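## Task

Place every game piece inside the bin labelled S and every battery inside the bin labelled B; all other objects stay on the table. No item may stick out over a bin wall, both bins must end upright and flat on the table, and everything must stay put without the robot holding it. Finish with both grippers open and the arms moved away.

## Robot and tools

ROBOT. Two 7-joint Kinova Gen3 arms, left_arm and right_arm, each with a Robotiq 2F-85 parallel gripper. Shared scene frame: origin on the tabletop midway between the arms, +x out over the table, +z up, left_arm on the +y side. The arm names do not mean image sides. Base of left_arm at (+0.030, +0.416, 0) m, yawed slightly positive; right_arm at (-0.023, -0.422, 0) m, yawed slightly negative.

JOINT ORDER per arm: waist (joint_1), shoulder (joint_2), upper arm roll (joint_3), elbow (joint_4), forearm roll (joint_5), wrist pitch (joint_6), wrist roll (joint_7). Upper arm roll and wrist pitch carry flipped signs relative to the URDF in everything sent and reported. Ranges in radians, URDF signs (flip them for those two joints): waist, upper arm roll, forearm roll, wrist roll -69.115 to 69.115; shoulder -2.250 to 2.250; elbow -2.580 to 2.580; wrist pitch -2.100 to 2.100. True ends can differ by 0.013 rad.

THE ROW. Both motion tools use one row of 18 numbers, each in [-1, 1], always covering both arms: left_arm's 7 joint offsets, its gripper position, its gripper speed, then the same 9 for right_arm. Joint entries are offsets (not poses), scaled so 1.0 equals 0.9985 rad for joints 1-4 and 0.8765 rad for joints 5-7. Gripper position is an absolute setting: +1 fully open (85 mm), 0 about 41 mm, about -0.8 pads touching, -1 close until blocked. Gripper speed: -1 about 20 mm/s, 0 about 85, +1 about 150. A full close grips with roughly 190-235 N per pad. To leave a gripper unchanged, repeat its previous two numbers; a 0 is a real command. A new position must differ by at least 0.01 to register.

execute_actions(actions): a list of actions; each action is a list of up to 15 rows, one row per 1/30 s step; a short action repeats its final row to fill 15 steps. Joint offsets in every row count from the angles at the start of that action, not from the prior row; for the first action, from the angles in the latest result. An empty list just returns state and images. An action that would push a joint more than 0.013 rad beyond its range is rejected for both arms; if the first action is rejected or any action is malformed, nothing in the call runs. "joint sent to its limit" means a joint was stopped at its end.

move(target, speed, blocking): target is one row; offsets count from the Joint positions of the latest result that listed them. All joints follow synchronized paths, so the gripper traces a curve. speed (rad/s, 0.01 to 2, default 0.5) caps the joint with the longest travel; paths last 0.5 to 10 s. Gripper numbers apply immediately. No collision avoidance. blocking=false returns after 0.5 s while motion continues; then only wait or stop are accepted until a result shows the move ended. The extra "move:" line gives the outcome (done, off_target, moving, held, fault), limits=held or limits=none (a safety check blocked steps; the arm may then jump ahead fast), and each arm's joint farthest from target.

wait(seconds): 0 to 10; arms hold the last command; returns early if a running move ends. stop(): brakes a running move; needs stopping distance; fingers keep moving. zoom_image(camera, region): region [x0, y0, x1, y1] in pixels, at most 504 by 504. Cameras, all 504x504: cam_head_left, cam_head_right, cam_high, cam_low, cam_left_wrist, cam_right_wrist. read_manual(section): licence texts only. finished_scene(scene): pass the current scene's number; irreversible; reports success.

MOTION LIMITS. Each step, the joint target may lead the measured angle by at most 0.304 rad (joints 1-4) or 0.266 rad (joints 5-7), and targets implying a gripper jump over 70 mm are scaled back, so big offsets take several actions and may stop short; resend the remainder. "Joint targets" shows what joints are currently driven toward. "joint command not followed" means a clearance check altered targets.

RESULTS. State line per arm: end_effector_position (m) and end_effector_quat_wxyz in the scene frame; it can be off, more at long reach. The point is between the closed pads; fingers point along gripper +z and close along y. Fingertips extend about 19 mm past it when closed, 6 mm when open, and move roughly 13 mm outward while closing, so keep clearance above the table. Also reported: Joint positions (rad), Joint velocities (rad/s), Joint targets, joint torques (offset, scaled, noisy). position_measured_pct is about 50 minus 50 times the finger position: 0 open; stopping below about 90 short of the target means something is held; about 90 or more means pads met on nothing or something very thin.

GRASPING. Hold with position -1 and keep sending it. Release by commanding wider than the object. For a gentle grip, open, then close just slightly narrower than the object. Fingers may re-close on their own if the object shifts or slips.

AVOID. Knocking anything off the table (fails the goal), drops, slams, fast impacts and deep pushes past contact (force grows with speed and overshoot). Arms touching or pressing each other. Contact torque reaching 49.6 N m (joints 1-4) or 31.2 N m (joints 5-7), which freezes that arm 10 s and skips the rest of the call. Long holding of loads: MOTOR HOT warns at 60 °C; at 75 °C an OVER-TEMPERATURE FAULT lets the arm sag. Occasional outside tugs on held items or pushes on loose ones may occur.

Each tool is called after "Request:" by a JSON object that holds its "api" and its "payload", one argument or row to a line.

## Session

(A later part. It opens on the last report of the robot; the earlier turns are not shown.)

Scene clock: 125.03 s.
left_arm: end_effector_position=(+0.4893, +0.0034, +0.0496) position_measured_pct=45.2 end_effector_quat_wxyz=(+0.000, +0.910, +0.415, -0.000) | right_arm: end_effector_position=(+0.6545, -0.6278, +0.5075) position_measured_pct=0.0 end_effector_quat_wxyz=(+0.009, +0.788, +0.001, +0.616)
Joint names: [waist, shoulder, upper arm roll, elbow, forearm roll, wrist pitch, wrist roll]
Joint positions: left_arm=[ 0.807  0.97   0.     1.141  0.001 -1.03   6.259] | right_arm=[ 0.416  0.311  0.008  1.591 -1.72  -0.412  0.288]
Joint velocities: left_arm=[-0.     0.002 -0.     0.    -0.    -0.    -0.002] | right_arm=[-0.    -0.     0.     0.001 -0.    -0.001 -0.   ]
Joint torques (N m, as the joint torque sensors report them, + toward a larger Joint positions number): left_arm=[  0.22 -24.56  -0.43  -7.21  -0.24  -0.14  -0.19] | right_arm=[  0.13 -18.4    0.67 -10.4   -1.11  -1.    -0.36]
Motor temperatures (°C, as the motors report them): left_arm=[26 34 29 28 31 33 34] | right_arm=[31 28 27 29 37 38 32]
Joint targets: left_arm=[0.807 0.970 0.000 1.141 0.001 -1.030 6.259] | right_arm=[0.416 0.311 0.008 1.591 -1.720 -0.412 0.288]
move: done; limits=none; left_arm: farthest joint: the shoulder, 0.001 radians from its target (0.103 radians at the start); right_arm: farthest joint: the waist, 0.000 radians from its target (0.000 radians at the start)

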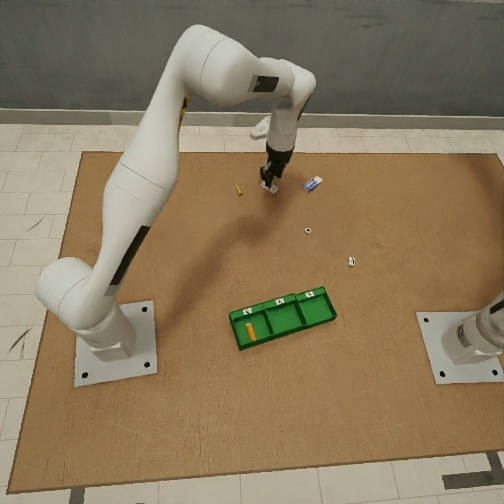

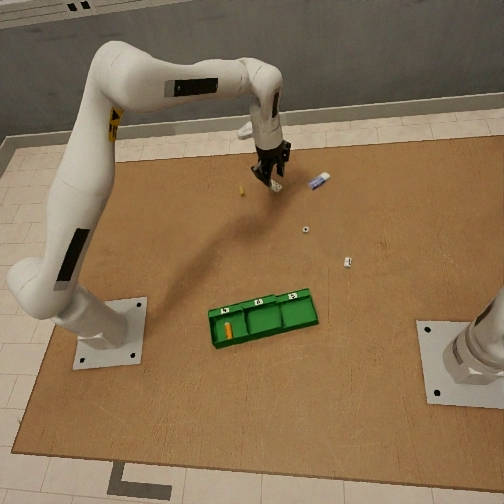

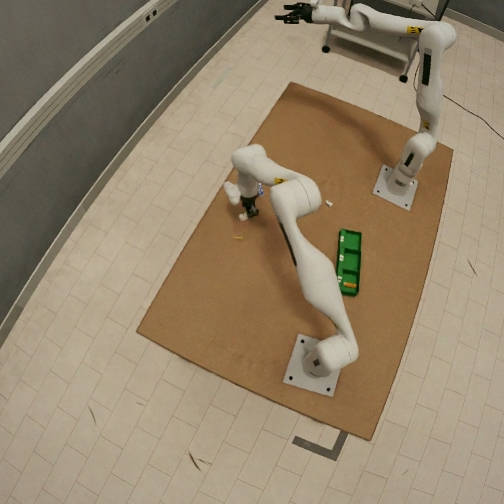

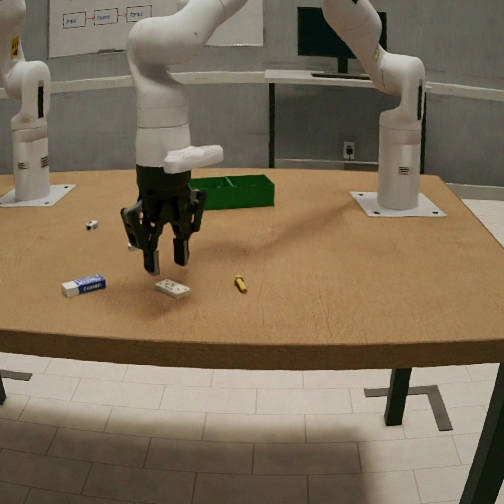

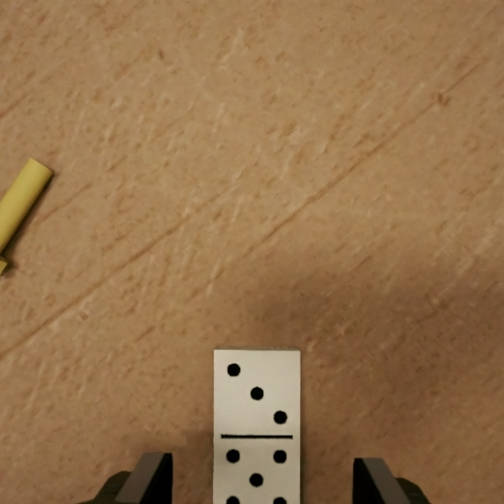

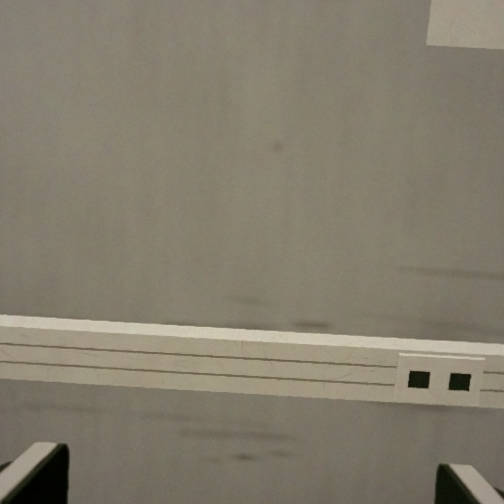

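Request:
{"api": "move", "payload": {
  "target": [-0.004,0.037,0,0.022,0,0.066,-0.005,0.1,0,0,0,0,0,0,0,0,1,0],
  "speed": 0.15
}}

Scene clock: 130.33 s.
left_arm: end_effector_position=(+0.4896, +0.0064, +0.0211) position_measured_pct=45.2 end_effector_quat_wxyz=(-0.000, +0.910, +0.415, -0.000) | right_arm: end_effector_position=(+0.6545, -0.6278, +0.5075) position_measured_pct=0.0 end_effector_quat_wxyz=(+0.009, +0.788, +0.001, +0.616)
Joint names: [waist, shoulder, upper arm roll, elbow, forearm roll, wrist pitch, wrist roll]
Joint positions: left_arm=[ 0.803  1.007  0.     1.163  0.001 -0.972  6.255] | right_arm=[ 0.416  0.311  0.008  1.591 -1.72  -0.412  0.288]
Joint velocities: left_arm=[-0.     0.001 -0.001 -0.001 -0.    -0.     0.   ] | right_arm=[-0.     0.001  0.     0.    -0.    -0.001 -0.   ]
Joint torques (N m, as the joint torque sensors report them, + toward a larger Joint positions number): left_arm=[  0.14 -25.22  -0.32  -6.85  -0.27  -0.14  -0.29] | right_arm=[ -0.05 -18.3    0.66 -10.33  -1.06  -0.95  -0.31]
Motor temperatures (°C, as the motors report them): left_arm=[26 34 29 28 31 33 34] | right_arm=[31 28 27 29 37 38 32]
Joint targets: left_arm=[0.803 1.007 0.000 1.163 0.001 -0.972 6.255] | right_arm=[0.416 0.311 0.008 1.591 -1.720 -0.412 0.288]
move: done; limits=none; left_arm: farthest joint: the waist, 0.000 radians from its target (0.004 radians at the start); right_arm: farthest joint: the waist, 0.000 radians from its target (0.000 radians at the start)

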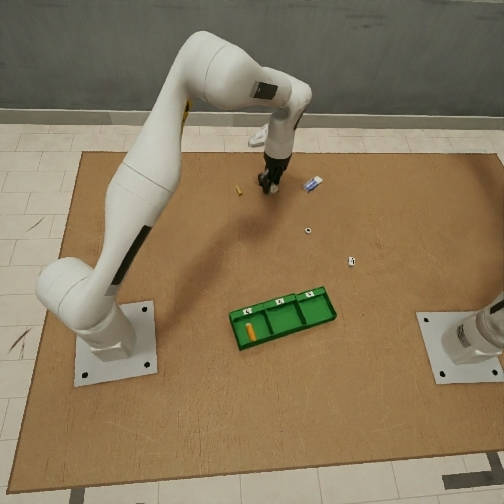

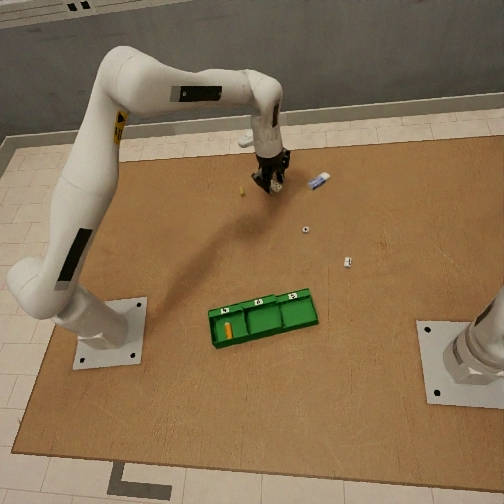

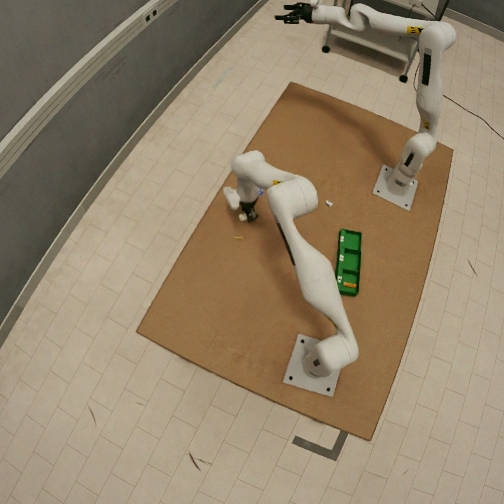

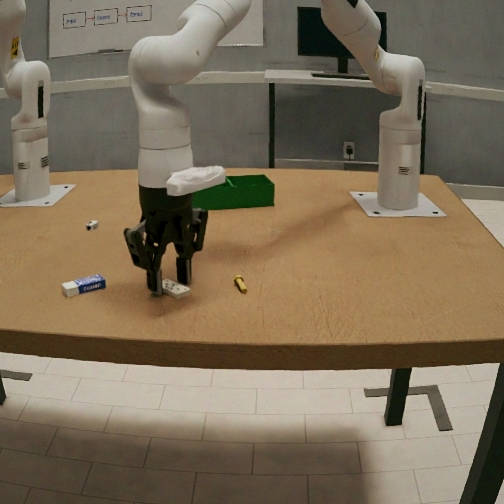

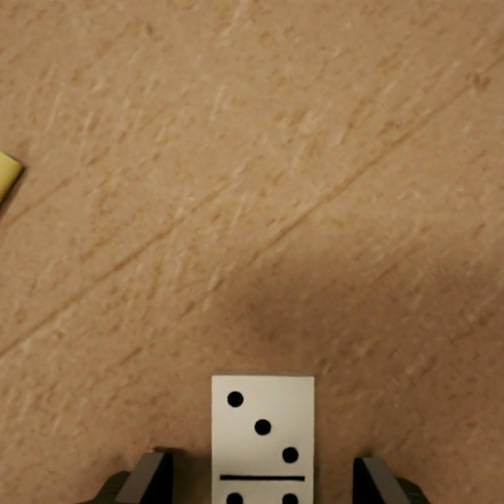

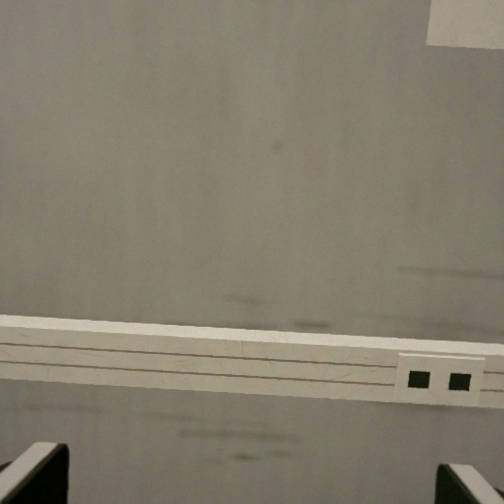

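Request:
{"api": "move", "payload": {
  "target": [0,0,0,0,0,0,0,-1,0,0,0,0,0,0,0,0,1,0]
}}

Scene clock: 134.13 s.
left_arm: end_effector_position=(+0.4898, +0.0062, +0.0217) position_measured_pct=72.6 end_effector_quat_wxyz=(+0.000, +0.910, +0.415, -0.000) | right_arm: end_effector_position=(+0.6545, -0.6278, +0.5075) position_measured_pct=0.0 end_effector_quat_wxyz=(+0.009, +0.788, +0.001, +0.616)
Joint names: [waist, shoulder, upper arm roll, elbow, forearm roll, wrist pitch, wrist roll]
Joint positions: left_arm=[ 0.803  1.006  0.     1.163  0.001 -0.973  6.255] | right_arm=[ 0.416  0.311  0.008  1.591 -1.72  -0.412  0.288]
Joint velocities: left_arm=[-0.001 -0.     0.    -0.     0.     0.    -0.   ] | right_arm=[ 0.002 -0.001  0.     0.     0.001  0.001  0.   ]
Joint torques (N m, as the joint torque sensors report them, + toward a larger Joint positions number): left_arm=[  0.18 -23.78  -0.3   -6.73  -0.22  -0.06  -0.25] | right_arm=[  0.12 -18.26   0.68 -10.45  -1.11  -0.92  -0.44]
Motor temperatures (°C, as the motors report them): left_arm=[26 34 29 28 31 33 34] | right_arm=[31 28 27 29 37 38 32]
Joint targets: left_arm=[0.803 1.007 0.000 1.163 0.001 -0.972 6.255] | right_arm=[0.416 0.311 0.008 1.591 -1.720 -0.412 0.288]
move: done; limits=none; left_arm: farthest joint: the shoulder, 0.001 radians from its target (0.000 radians at the start); right_arm: farthest joint: the waist, 0.000 radians from its target (0.000 radians at the start)

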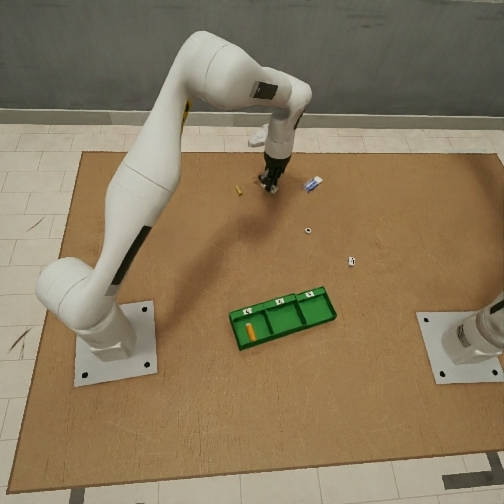

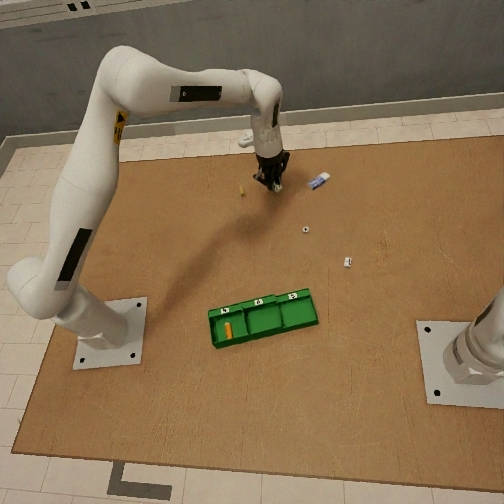

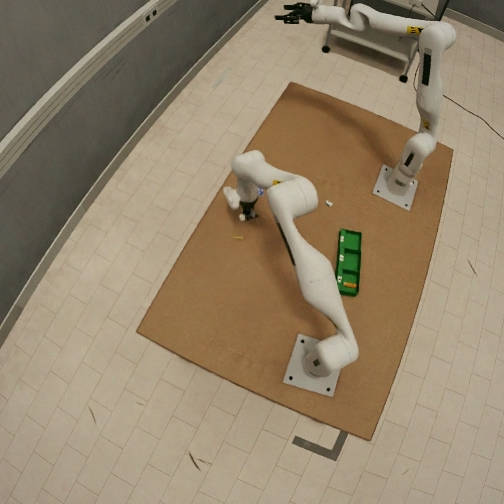

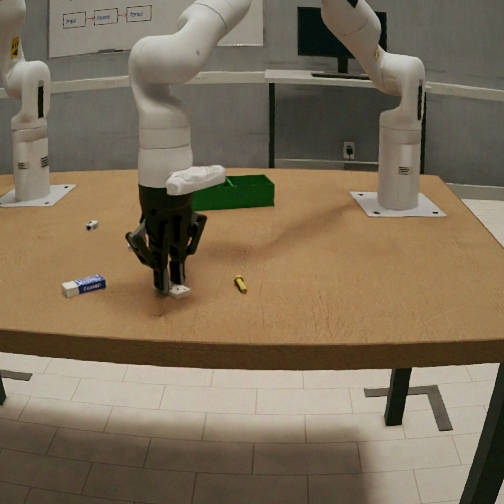

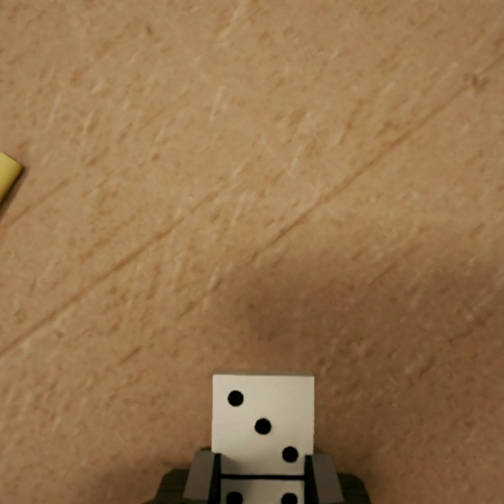

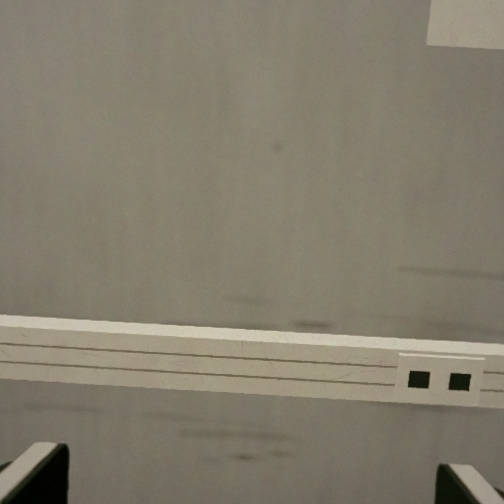

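Request:
{"api": "move", "payload": {
  "target": [0,-0.124,0,-0.080,0,-0.231,0,-1,0,0,0,0,0,0,0,0,1,0],
  "speed": 0.4
}}

Request:
{"api": "move", "payload": {
  "target": [0.764,-0.255,0,0.528,0,0.310,0.123,-1,0,0,0,0,0,0,0,0,1,0],
  "speed": 0.6
}}

Scene clock: 141.77 s.
left_arm: end_effector_position=(+0.4900, +0.0060, +0.1199) position_measured_pct=72.6 end_effector_quat_wxyz=(+0.001, +0.910, +0.415, -0.000) | right_arm: end_effector_position=(+0.6545, -0.6278, +0.5075) position_measured_pct=0.0 end_effector_quat_wxyz=(+0.009, +0.788, +0.001, +0.616)
Joint names: [waist, shoulder, upper arm roll, elbow, forearm roll, wrist pitch, wrist roll]
Joint positions: left_arm=[ 0.803  0.882  0.     1.083  0.001 -1.175  6.255] | right_arm=[ 0.416  0.311  0.008  1.591 -1.72  -0.412  0.288]
Joint velocities: left_arm=[ 0.    -0.003 -0.     0.    -0.    -0.002  0.001] | right_arm=[ 0.001 -0.001 -0.     0.001 -0.     0.    -0.   ]
Joint torques (N m, as the joint torque sensors report them, + toward a larger Joint positions number): left_arm=[  0.2  -24.    -0.35  -7.76  -0.25  -0.13  -0.27] | right_arm=[ -0.03 -18.29   0.73 -10.36  -1.1   -1.    -0.38]
Motor temperatures (°C, as the motors report them): left_arm=[26 34 29 28 31 33 34] | right_arm=[31 28 27 29 37 38 32]
Joint targets: left_arm=[0.803 0.882 0.000 1.083 0.001 -1.175 6.255] | right_arm=[0.416 0.311 0.008 1.591 -1.720 -0.412 0.288]
move: done; limits=none; left_arm: farthest joint: the waist, 0.000 radians from its target (0.000 radians at the start); right_arm: farthest joint: the waist, 0.000 radians from its target (0.000 radians at the start)

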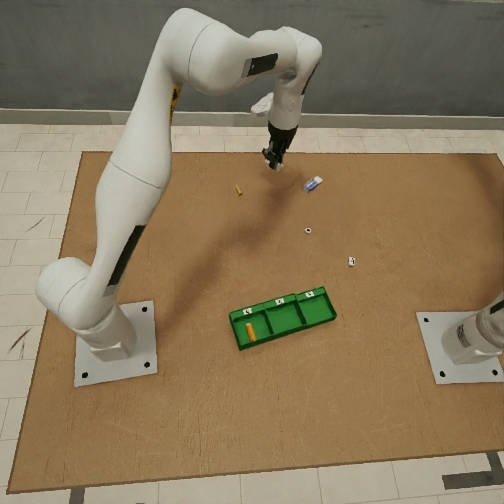

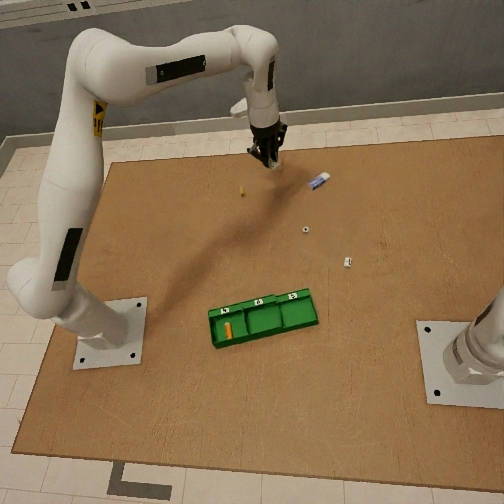

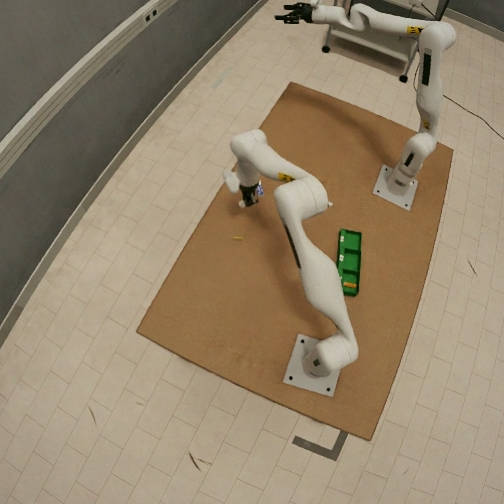

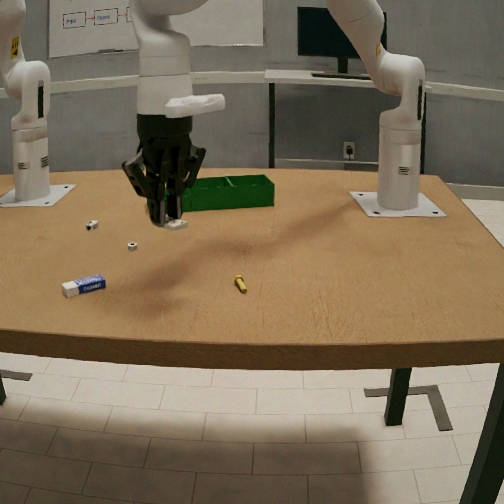

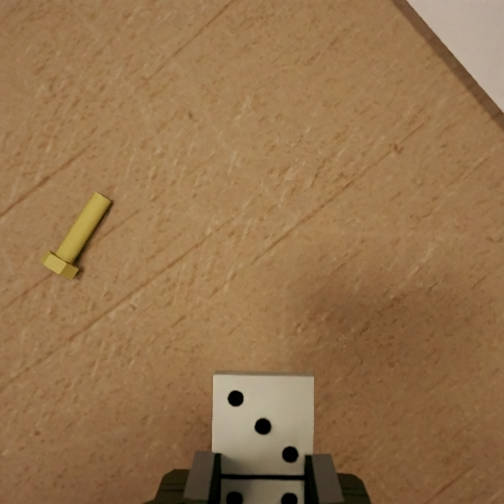

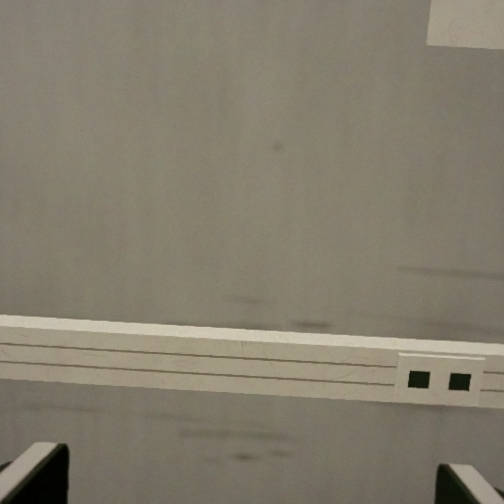

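Scene clock: 143.67 s.
left_arm: end_effector_position=(+0.0649, -0.0776, +0.1194) position_measured_pct=72.6 end_effector_quat_wxyz=(-0.000, +0.995, +0.100, -0.000) | right_arm: end_effector_position=(+0.6545, -0.6278, +0.5075) position_measured_pct=0.0 end_effector_quat_wxyz=(+0.009, +0.788, +0.001, +0.616)
Joint names: [waist, shoulder, upper arm roll, elbow, forearm roll, wrist pitch, wrist roll]
Joint positions: left_arm=[ 1.566  0.628  0.     1.61   0.001 -0.903  6.363] | right_arm=[ 0.416  0.311  0.008  1.591 -1.72  -0.412  0.288]
Joint velocities: left_arm=[ 0.003 -0.001  0.    -0.    -0.001  0.001  0.001] | right_arm=[ 0.001  0.001  0.     0.001 -0.     0.001  0.   ]
Joint torques (N m, as the joint torque sensors report them, + toward a larger Joint positions number): left_arm=[  0.18 -18.97  -0.25  -6.54  -0.26  -0.13  -0.18] | right_arm=[  0.21 -18.28   0.59 -10.45  -1.25  -1.05  -0.4 ]
Motor temperatures (°C, as the motors report them): left_arm=[26 34 29 28 31 33 34] | right_arm=[31 28 27 29 37 38 32]
Joint targets: left_arm=[1.566 0.628 0.000 1.610 0.001 -0.903 6.363] | right_arm=[0.416 0.311 0.008 1.591 -1.720 -0.412 0.288]
move: done; limits=none; left_arm: farthest joint: the shoulder, 0.001 radians from its target (0.255 radians at the start); right_arm: farthest joint: the waist, 0.000 radians from its target (0.000 radians at the start)

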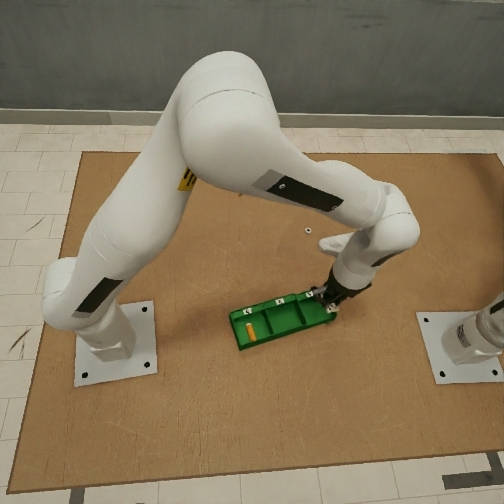

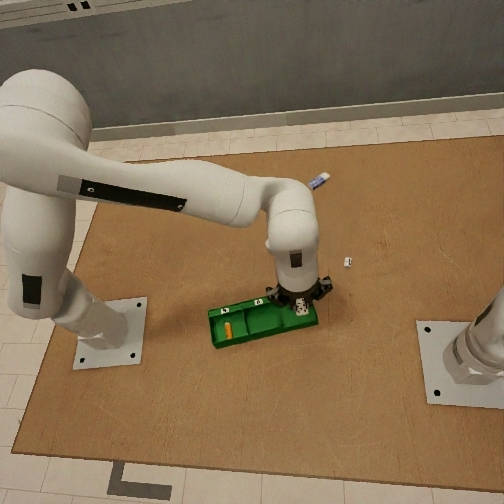

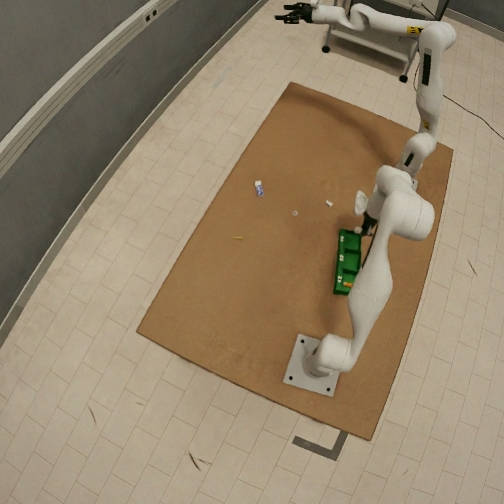

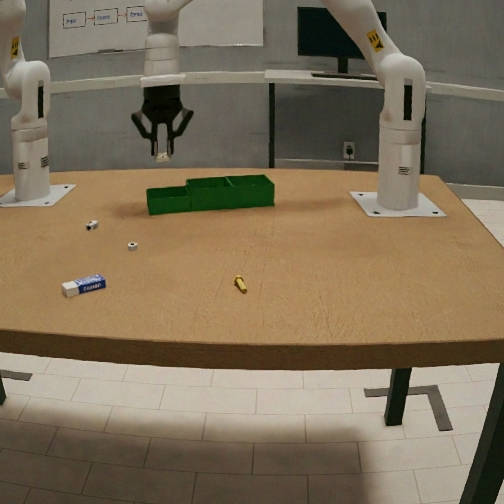

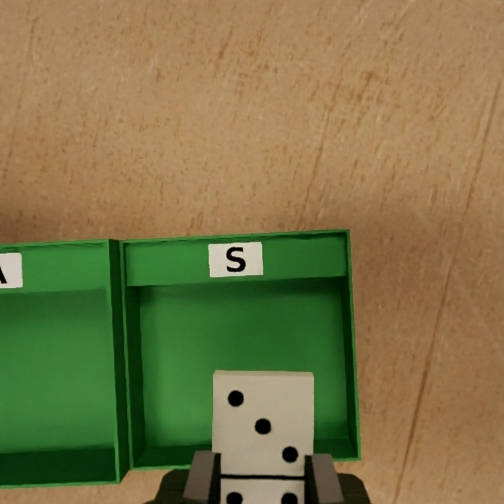

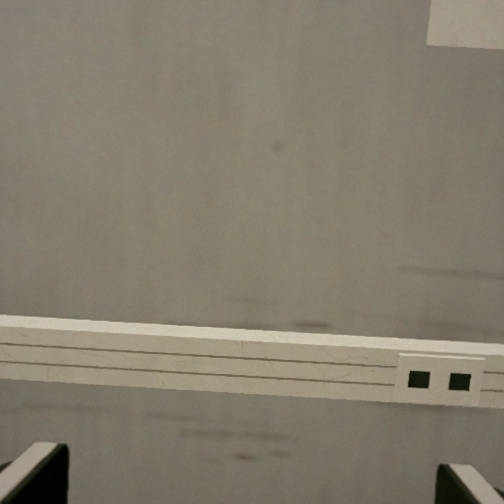

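Request:
{"api": "move", "payload": {
  "target": [-0.016,0.084,0,0.082,0,0.189,-0.017,-1,0,0,0,0,0,0,0,0,1,0],
  "speed": 0.25
}}

Scene clock: 150.80 s.
left_arm: end_effector_position=(+0.0717, -0.0692, +0.0595) position_measured_pct=72.6 end_effector_quat_wxyz=(+0.000, +0.995, +0.101, -0.000) | right_arm: end_effector_position=(+0.6545, -0.6278, +0.5075) position_measured_pct=0.0 end_effector_quat_wxyz=(+0.009, +0.788, +0.001, +0.616)
Joint names: [waist, shoulder, upper arm roll, elbow, forearm roll, wrist pitch, wrist roll]
Joint positions: left_arm=[ 1.55   0.712  0.     1.692  0.001 -0.738  6.348] | right_arm=[ 0.416  0.311  0.008  1.591 -1.72  -0.412  0.288]
Joint velocities: left_arm=[ 0.     0.003 -0.001  0.    -0.     0.001 -0.002] | right_arm=[-0.001  0.001 -0.     0.001  0.001 -0.001 -0.   ]
Joint torques (N m, as the joint torque sensors report them, + toward a larger Joint positions number): left_arm=[  0.27 -19.35  -0.34  -5.63  -0.2   -0.11  -0.27] | right_arm=[  0.19 -18.34   0.59 -10.4   -1.07  -0.93  -0.36]
Motor temperatures (°C, as the motors report them): left_arm=[26 34 29 28 31 33 34] | right_arm=[31 28 27 29 37 38 32]
Joint targets: left_arm=[1.550 0.712 0.000 1.692 0.001 -0.738 6.348] | right_arm=[0.416 0.311 0.008 1.591 -1.720 -0.412 0.288]
move: done; limits=none; left_arm: farthest joint: the waist, 0.000 radians from its target (0.016 radians at the start); right_arm: farthest joint: the waist, 0.000 radians from its target (0.000 radians at the start)

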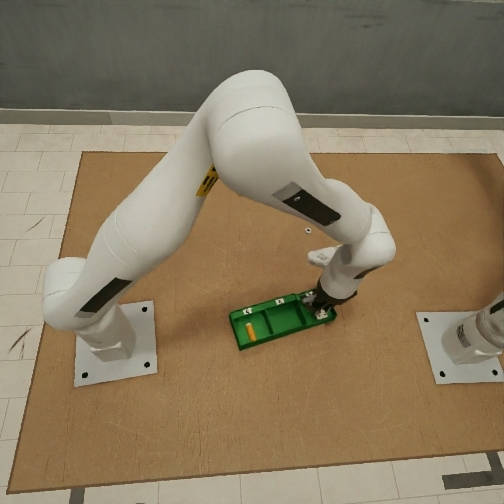

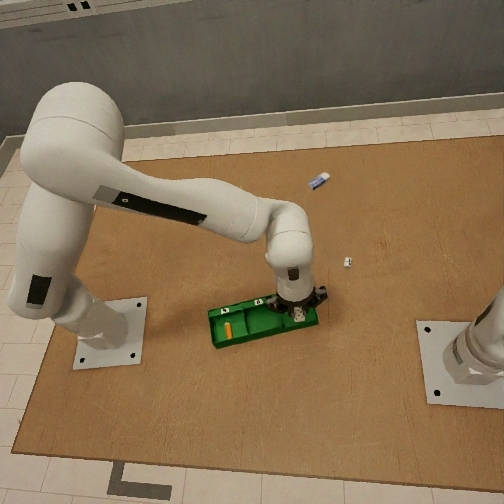

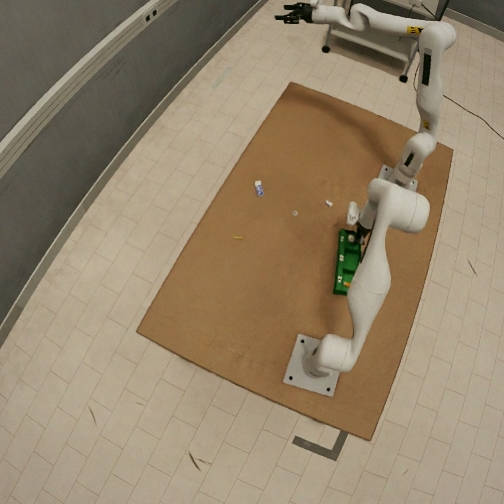

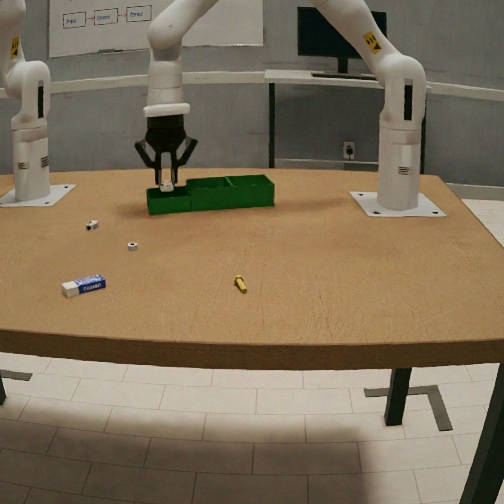

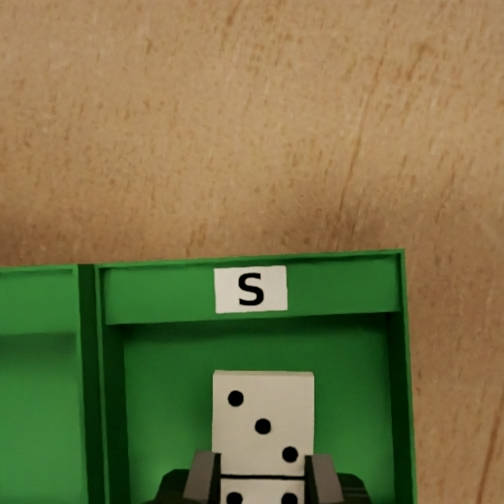

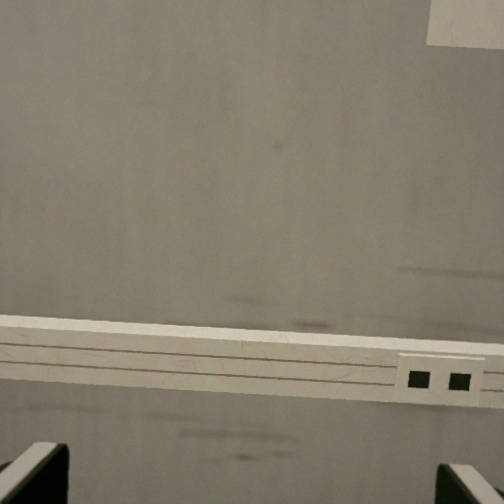

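Request:
{"api": "move", "payload": {
  "target": [0,0.054,0,0.016,0,0.080,0,-1,0,0,0,0,0,0,0,0,1,0],
  "speed": 0.12
}}

Request:
{"api": "move", "payload": {
  "target": [0,0,0,0,0,0,0,-0.2,-0.5,0,0,0,0,0,0,0,1,0]
}}

Request:
{"api": "move", "payload": {
  "target": [0,-0.14,0,-0.09,0,-0.26,0,-0.2,0,0,0,0,0,0,0,0,1,0],
  "speed": 0.4
}}

Scene clock: 160.77 s.
left_arm: end_effector_position=(+0.0717, -0.0694, +0.0302) position_measured_pct=72.6 end_effector_quat_wxyz=(+0.000, +0.995, +0.101, -0.000) | right_arm: end_effector_position=(+0.6545, -0.6278, +0.5075) position_measured_pct=0.0 end_effector_quat_wxyz=(+0.009, +0.788, +0.001, +0.616)
Joint names: [waist, shoulder, upper arm roll, elbow, forearm roll, wrist pitch, wrist roll]
Joint positions: left_arm=[ 1.55   0.765  0.     1.708  0.001 -0.668  6.348] | right_arm=[ 0.416  0.311  0.008  1.591 -1.72  -0.412  0.288]
Joint velocities: left_arm=[ 0.     0.001 -0.001  0.    -0.     0.001  0.001] | right_arm=[-0.    -0.001  0.    -0.001 -0.002 -0.     0.   ]
Joint torques (N m, as the joint torque sensors report them, + toward a larger Joint positions number): left_arm=[  0.1  -19.37  -0.38  -5.02  -0.15  -0.17  -0.32] | right_arm=[  0.23 -18.44   0.61 -10.38  -1.11  -0.93  -0.41]
Motor temperatures (°C, as the motors report them): left_arm=[26 35 29 28 31 33 34] | right_arm=[31 28 27 29 37 38 32]
Joint targets: left_arm=[1.550 0.766 0.000 1.708 0.001 -0.668 6.348] | right_arm=[0.416 0.311 0.008 1.591 -1.720 -0.412 0.288]
move: done; limits=none; left_arm: farthest joint: the shoulder, 0.001 radians from its target (0.054 radians at the start); right_arm: farthest joint: the waist, 0.000 radians from its target (0.000 radians at the start)

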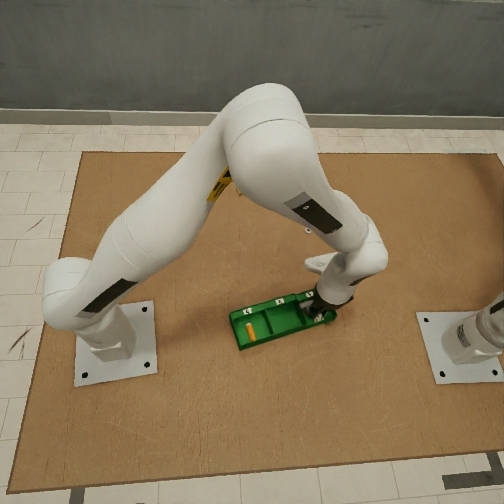

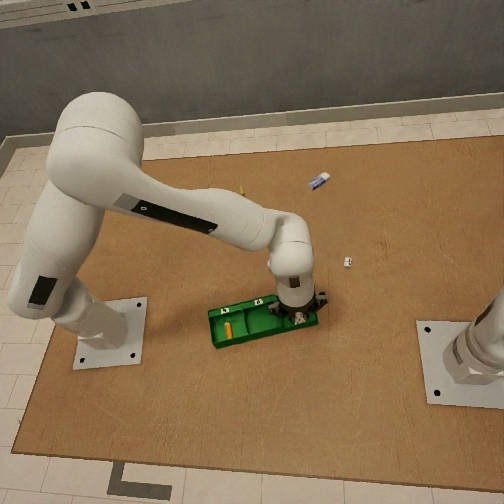

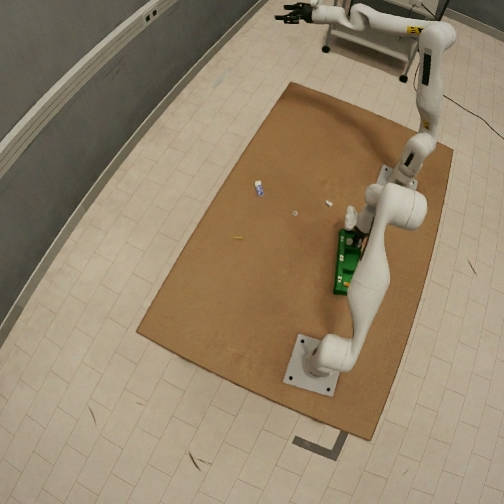

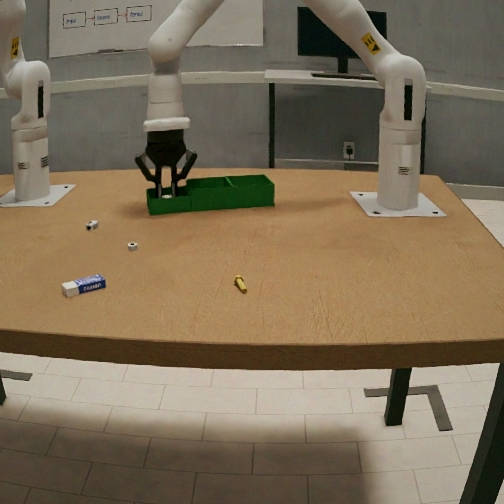

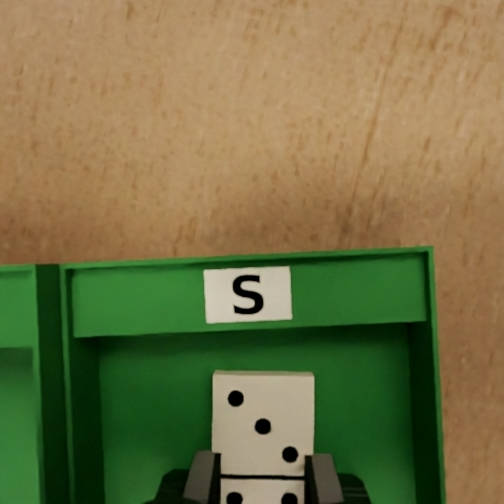

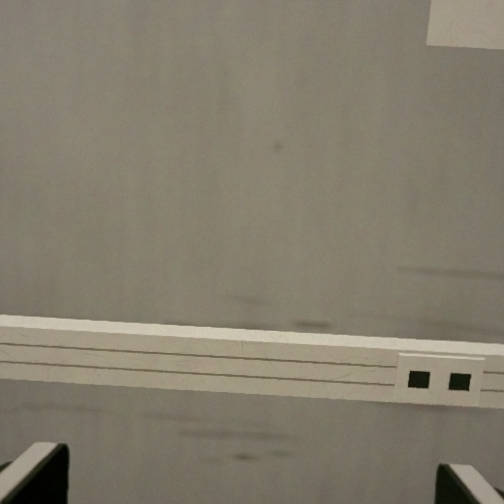

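Scene clock: 161.33 s.
left_arm: end_effector_position=(+0.0717, -0.0694, +0.0302) position_measured_pct=59.9 end_effector_quat_wxyz=(+0.000, +0.995, +0.101, -0.000) | right_arm: end_effector_position=(+0.6545, -0.6278, +0.5075) position_measured_pct=0.0 end_effector_quat_wxyz=(+0.009, +0.788, +0.001, +0.616)
Joint names: [waist, shoulder, upper arm roll, elbow, forearm roll, wrist pitch, wrist roll]
Joint positions: left_arm=[ 1.55   0.765  0.     1.708  0.001 -0.668  6.348] | right_arm=[ 0.416  0.311  0.008  1.591 -1.72  -0.412  0.288]
Joint velocities: left_arm=[ 0.001 -0.004  0.001  0.001 -0.     0.     0.001] | right_arm=[-0.002 -0.     0.     0.001 -0.     0.    -0.   ]
Joint torques (N m, as the joint torque sensors report them, + toward a larger Joint positions number): left_arm=[  0.17 -19.63  -0.23  -4.92  -0.11  -0.24  -0.28] | right_arm=[  0.05 -18.44   0.77 -10.5   -1.06  -1.02  -0.39]
Motor temperatures (°C, as the motors report them): left_arm=[26 35 29 28 31 33 34] | right_arm=[31 28 27 29 37 38 32]
Joint targets: left_arm=[1.550 0.765 0.000 1.708 0.001 -0.668 6.348] | right_arm=[0.416 0.311 0.008 1.591 -1.720 -0.412 0.288]
move: done; limits=none; left_arm: farthest joint: the waist, 0.000 radians from its target (0.000 radians at the start); right_arm: farthest joint: the waist, 0.000 radians from its target (0.000 radians at the start)

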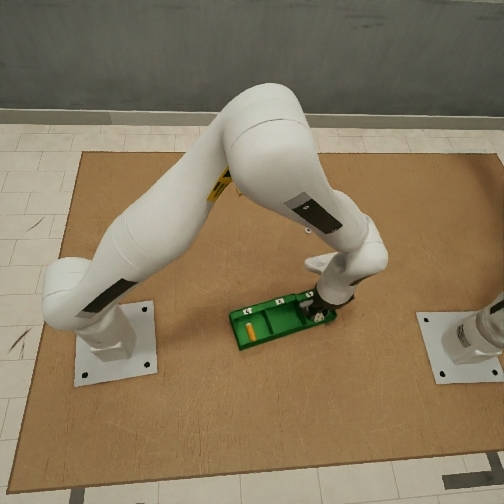

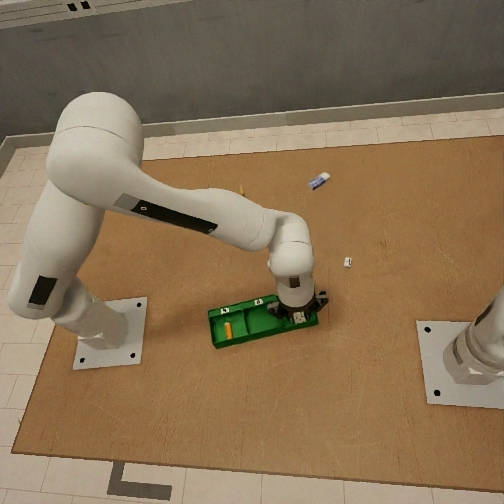

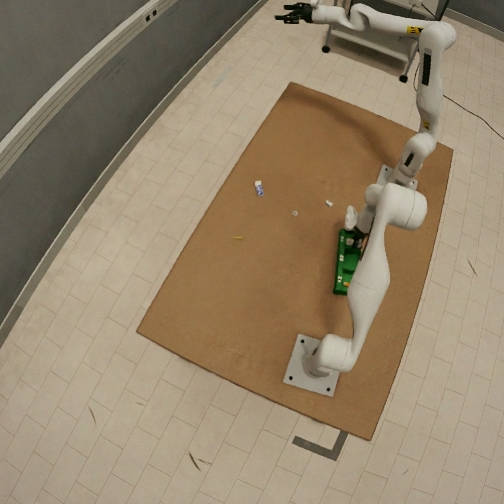

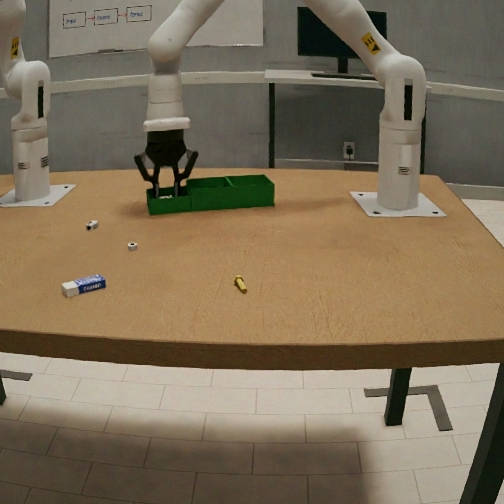

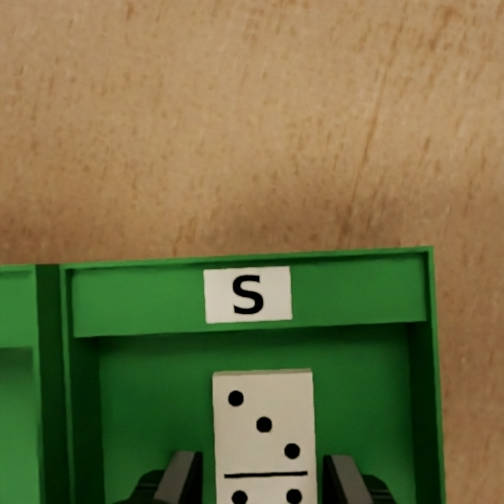

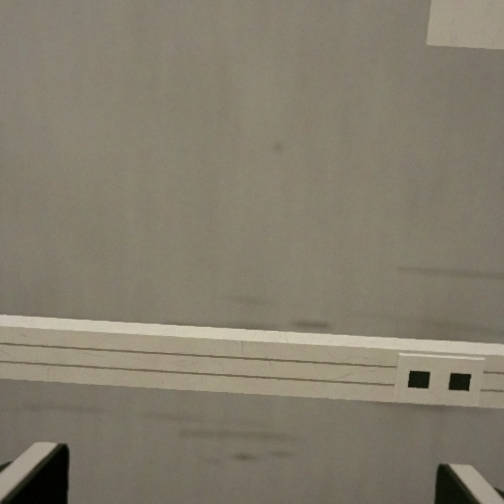

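Scene clock: 162.37 s.
left_arm: end_effector_position=(+0.0726, -0.0758, +0.1185) position_measured_pct=59.9 end_effector_quat_wxyz=(+0.001, +0.995, +0.101, -0.000) | right_arm: end_effector_position=(+0.6545, -0.6278, +0.5075) position_measured_pct=0.0 end_effector_quat_wxyz=(+0.009, +0.788, +0.001, +0.616)
Joint names: [waist, shoulder, upper arm roll, elbow, forearm roll, wrist pitch, wrist roll]
Joint positions: left_arm=[ 1.55   0.626  0.     1.618  0.001 -0.896  6.348] | right_arm=[ 0.416  0.311  0.008  1.591 -1.72  -0.412  0.288]
Joint velocities: left_arm=[-0.001 -0.001 -0.     0.    -0.001 -0.001 -0.   ] | right_arm=[-0.    -0.    -0.     0.001 -0.002 -0.002 -0.   ]
Joint torques (N m, as the joint torque sensors report them, + toward a larger Joint positions number): left_arm=[  0.11 -19.05  -0.27  -6.45  -0.21  -0.21  -0.31] | right_arm=[  0.19 -18.29   0.65 -10.44  -1.1   -0.98  -0.3 ]
Motor temperatures (°C, as the motors report them): left_arm=[26 35 29 28 31 33 34] | right_arm=[31 28 27 29 37 38 32]
Joint targets: left_arm=[1.550 0.626 0.000 1.618 0.001 -0.896 6.348] | right_arm=[0.416 0.311 0.008 1.591 -1.720 -0.412 0.288]
move: done; limits=none; left_arm: farthest joint: the shoulder, 0.001 radians from its target (0.140 radians at the start); right_arm: farthest joint: the waist, 0.000 radians from its target (0.000 radians at the start)

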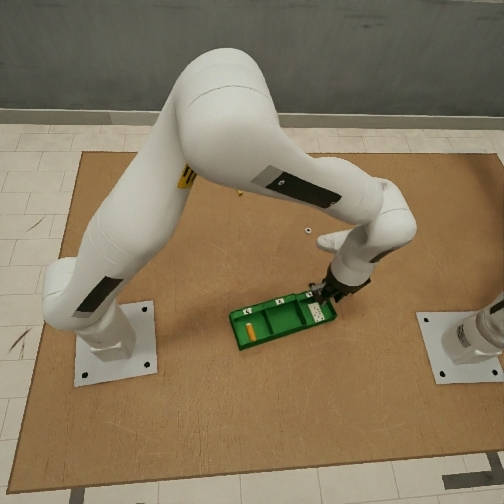

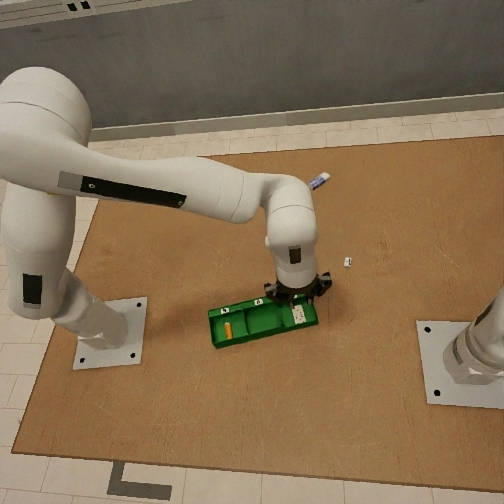

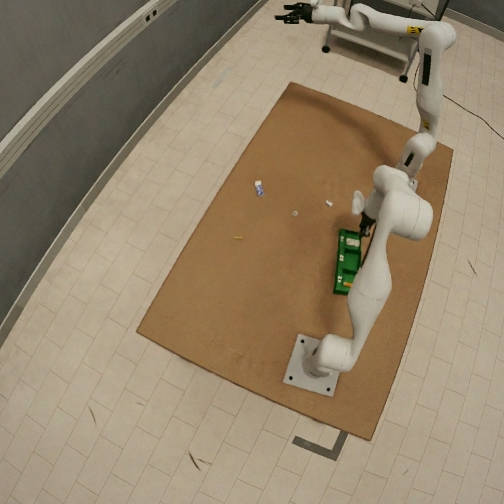

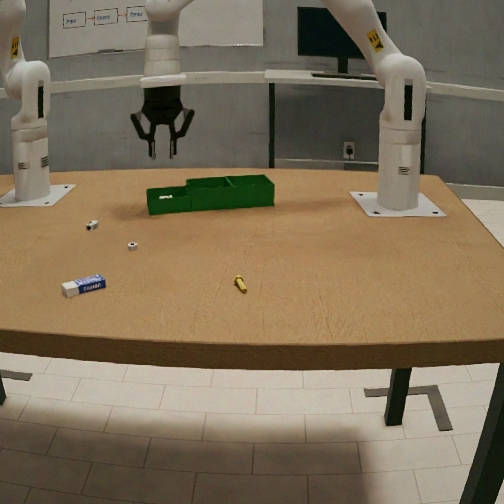

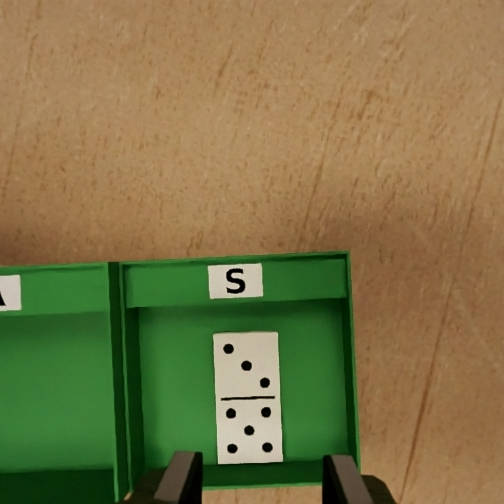

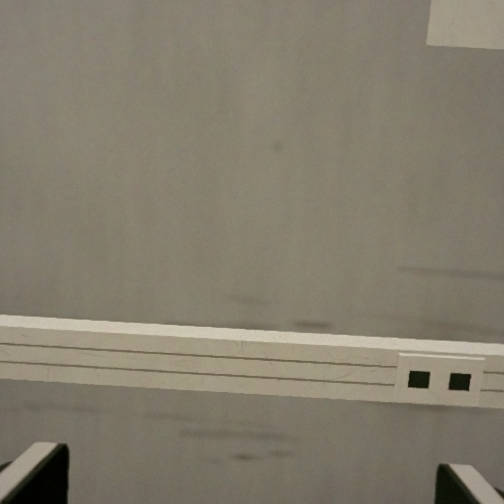

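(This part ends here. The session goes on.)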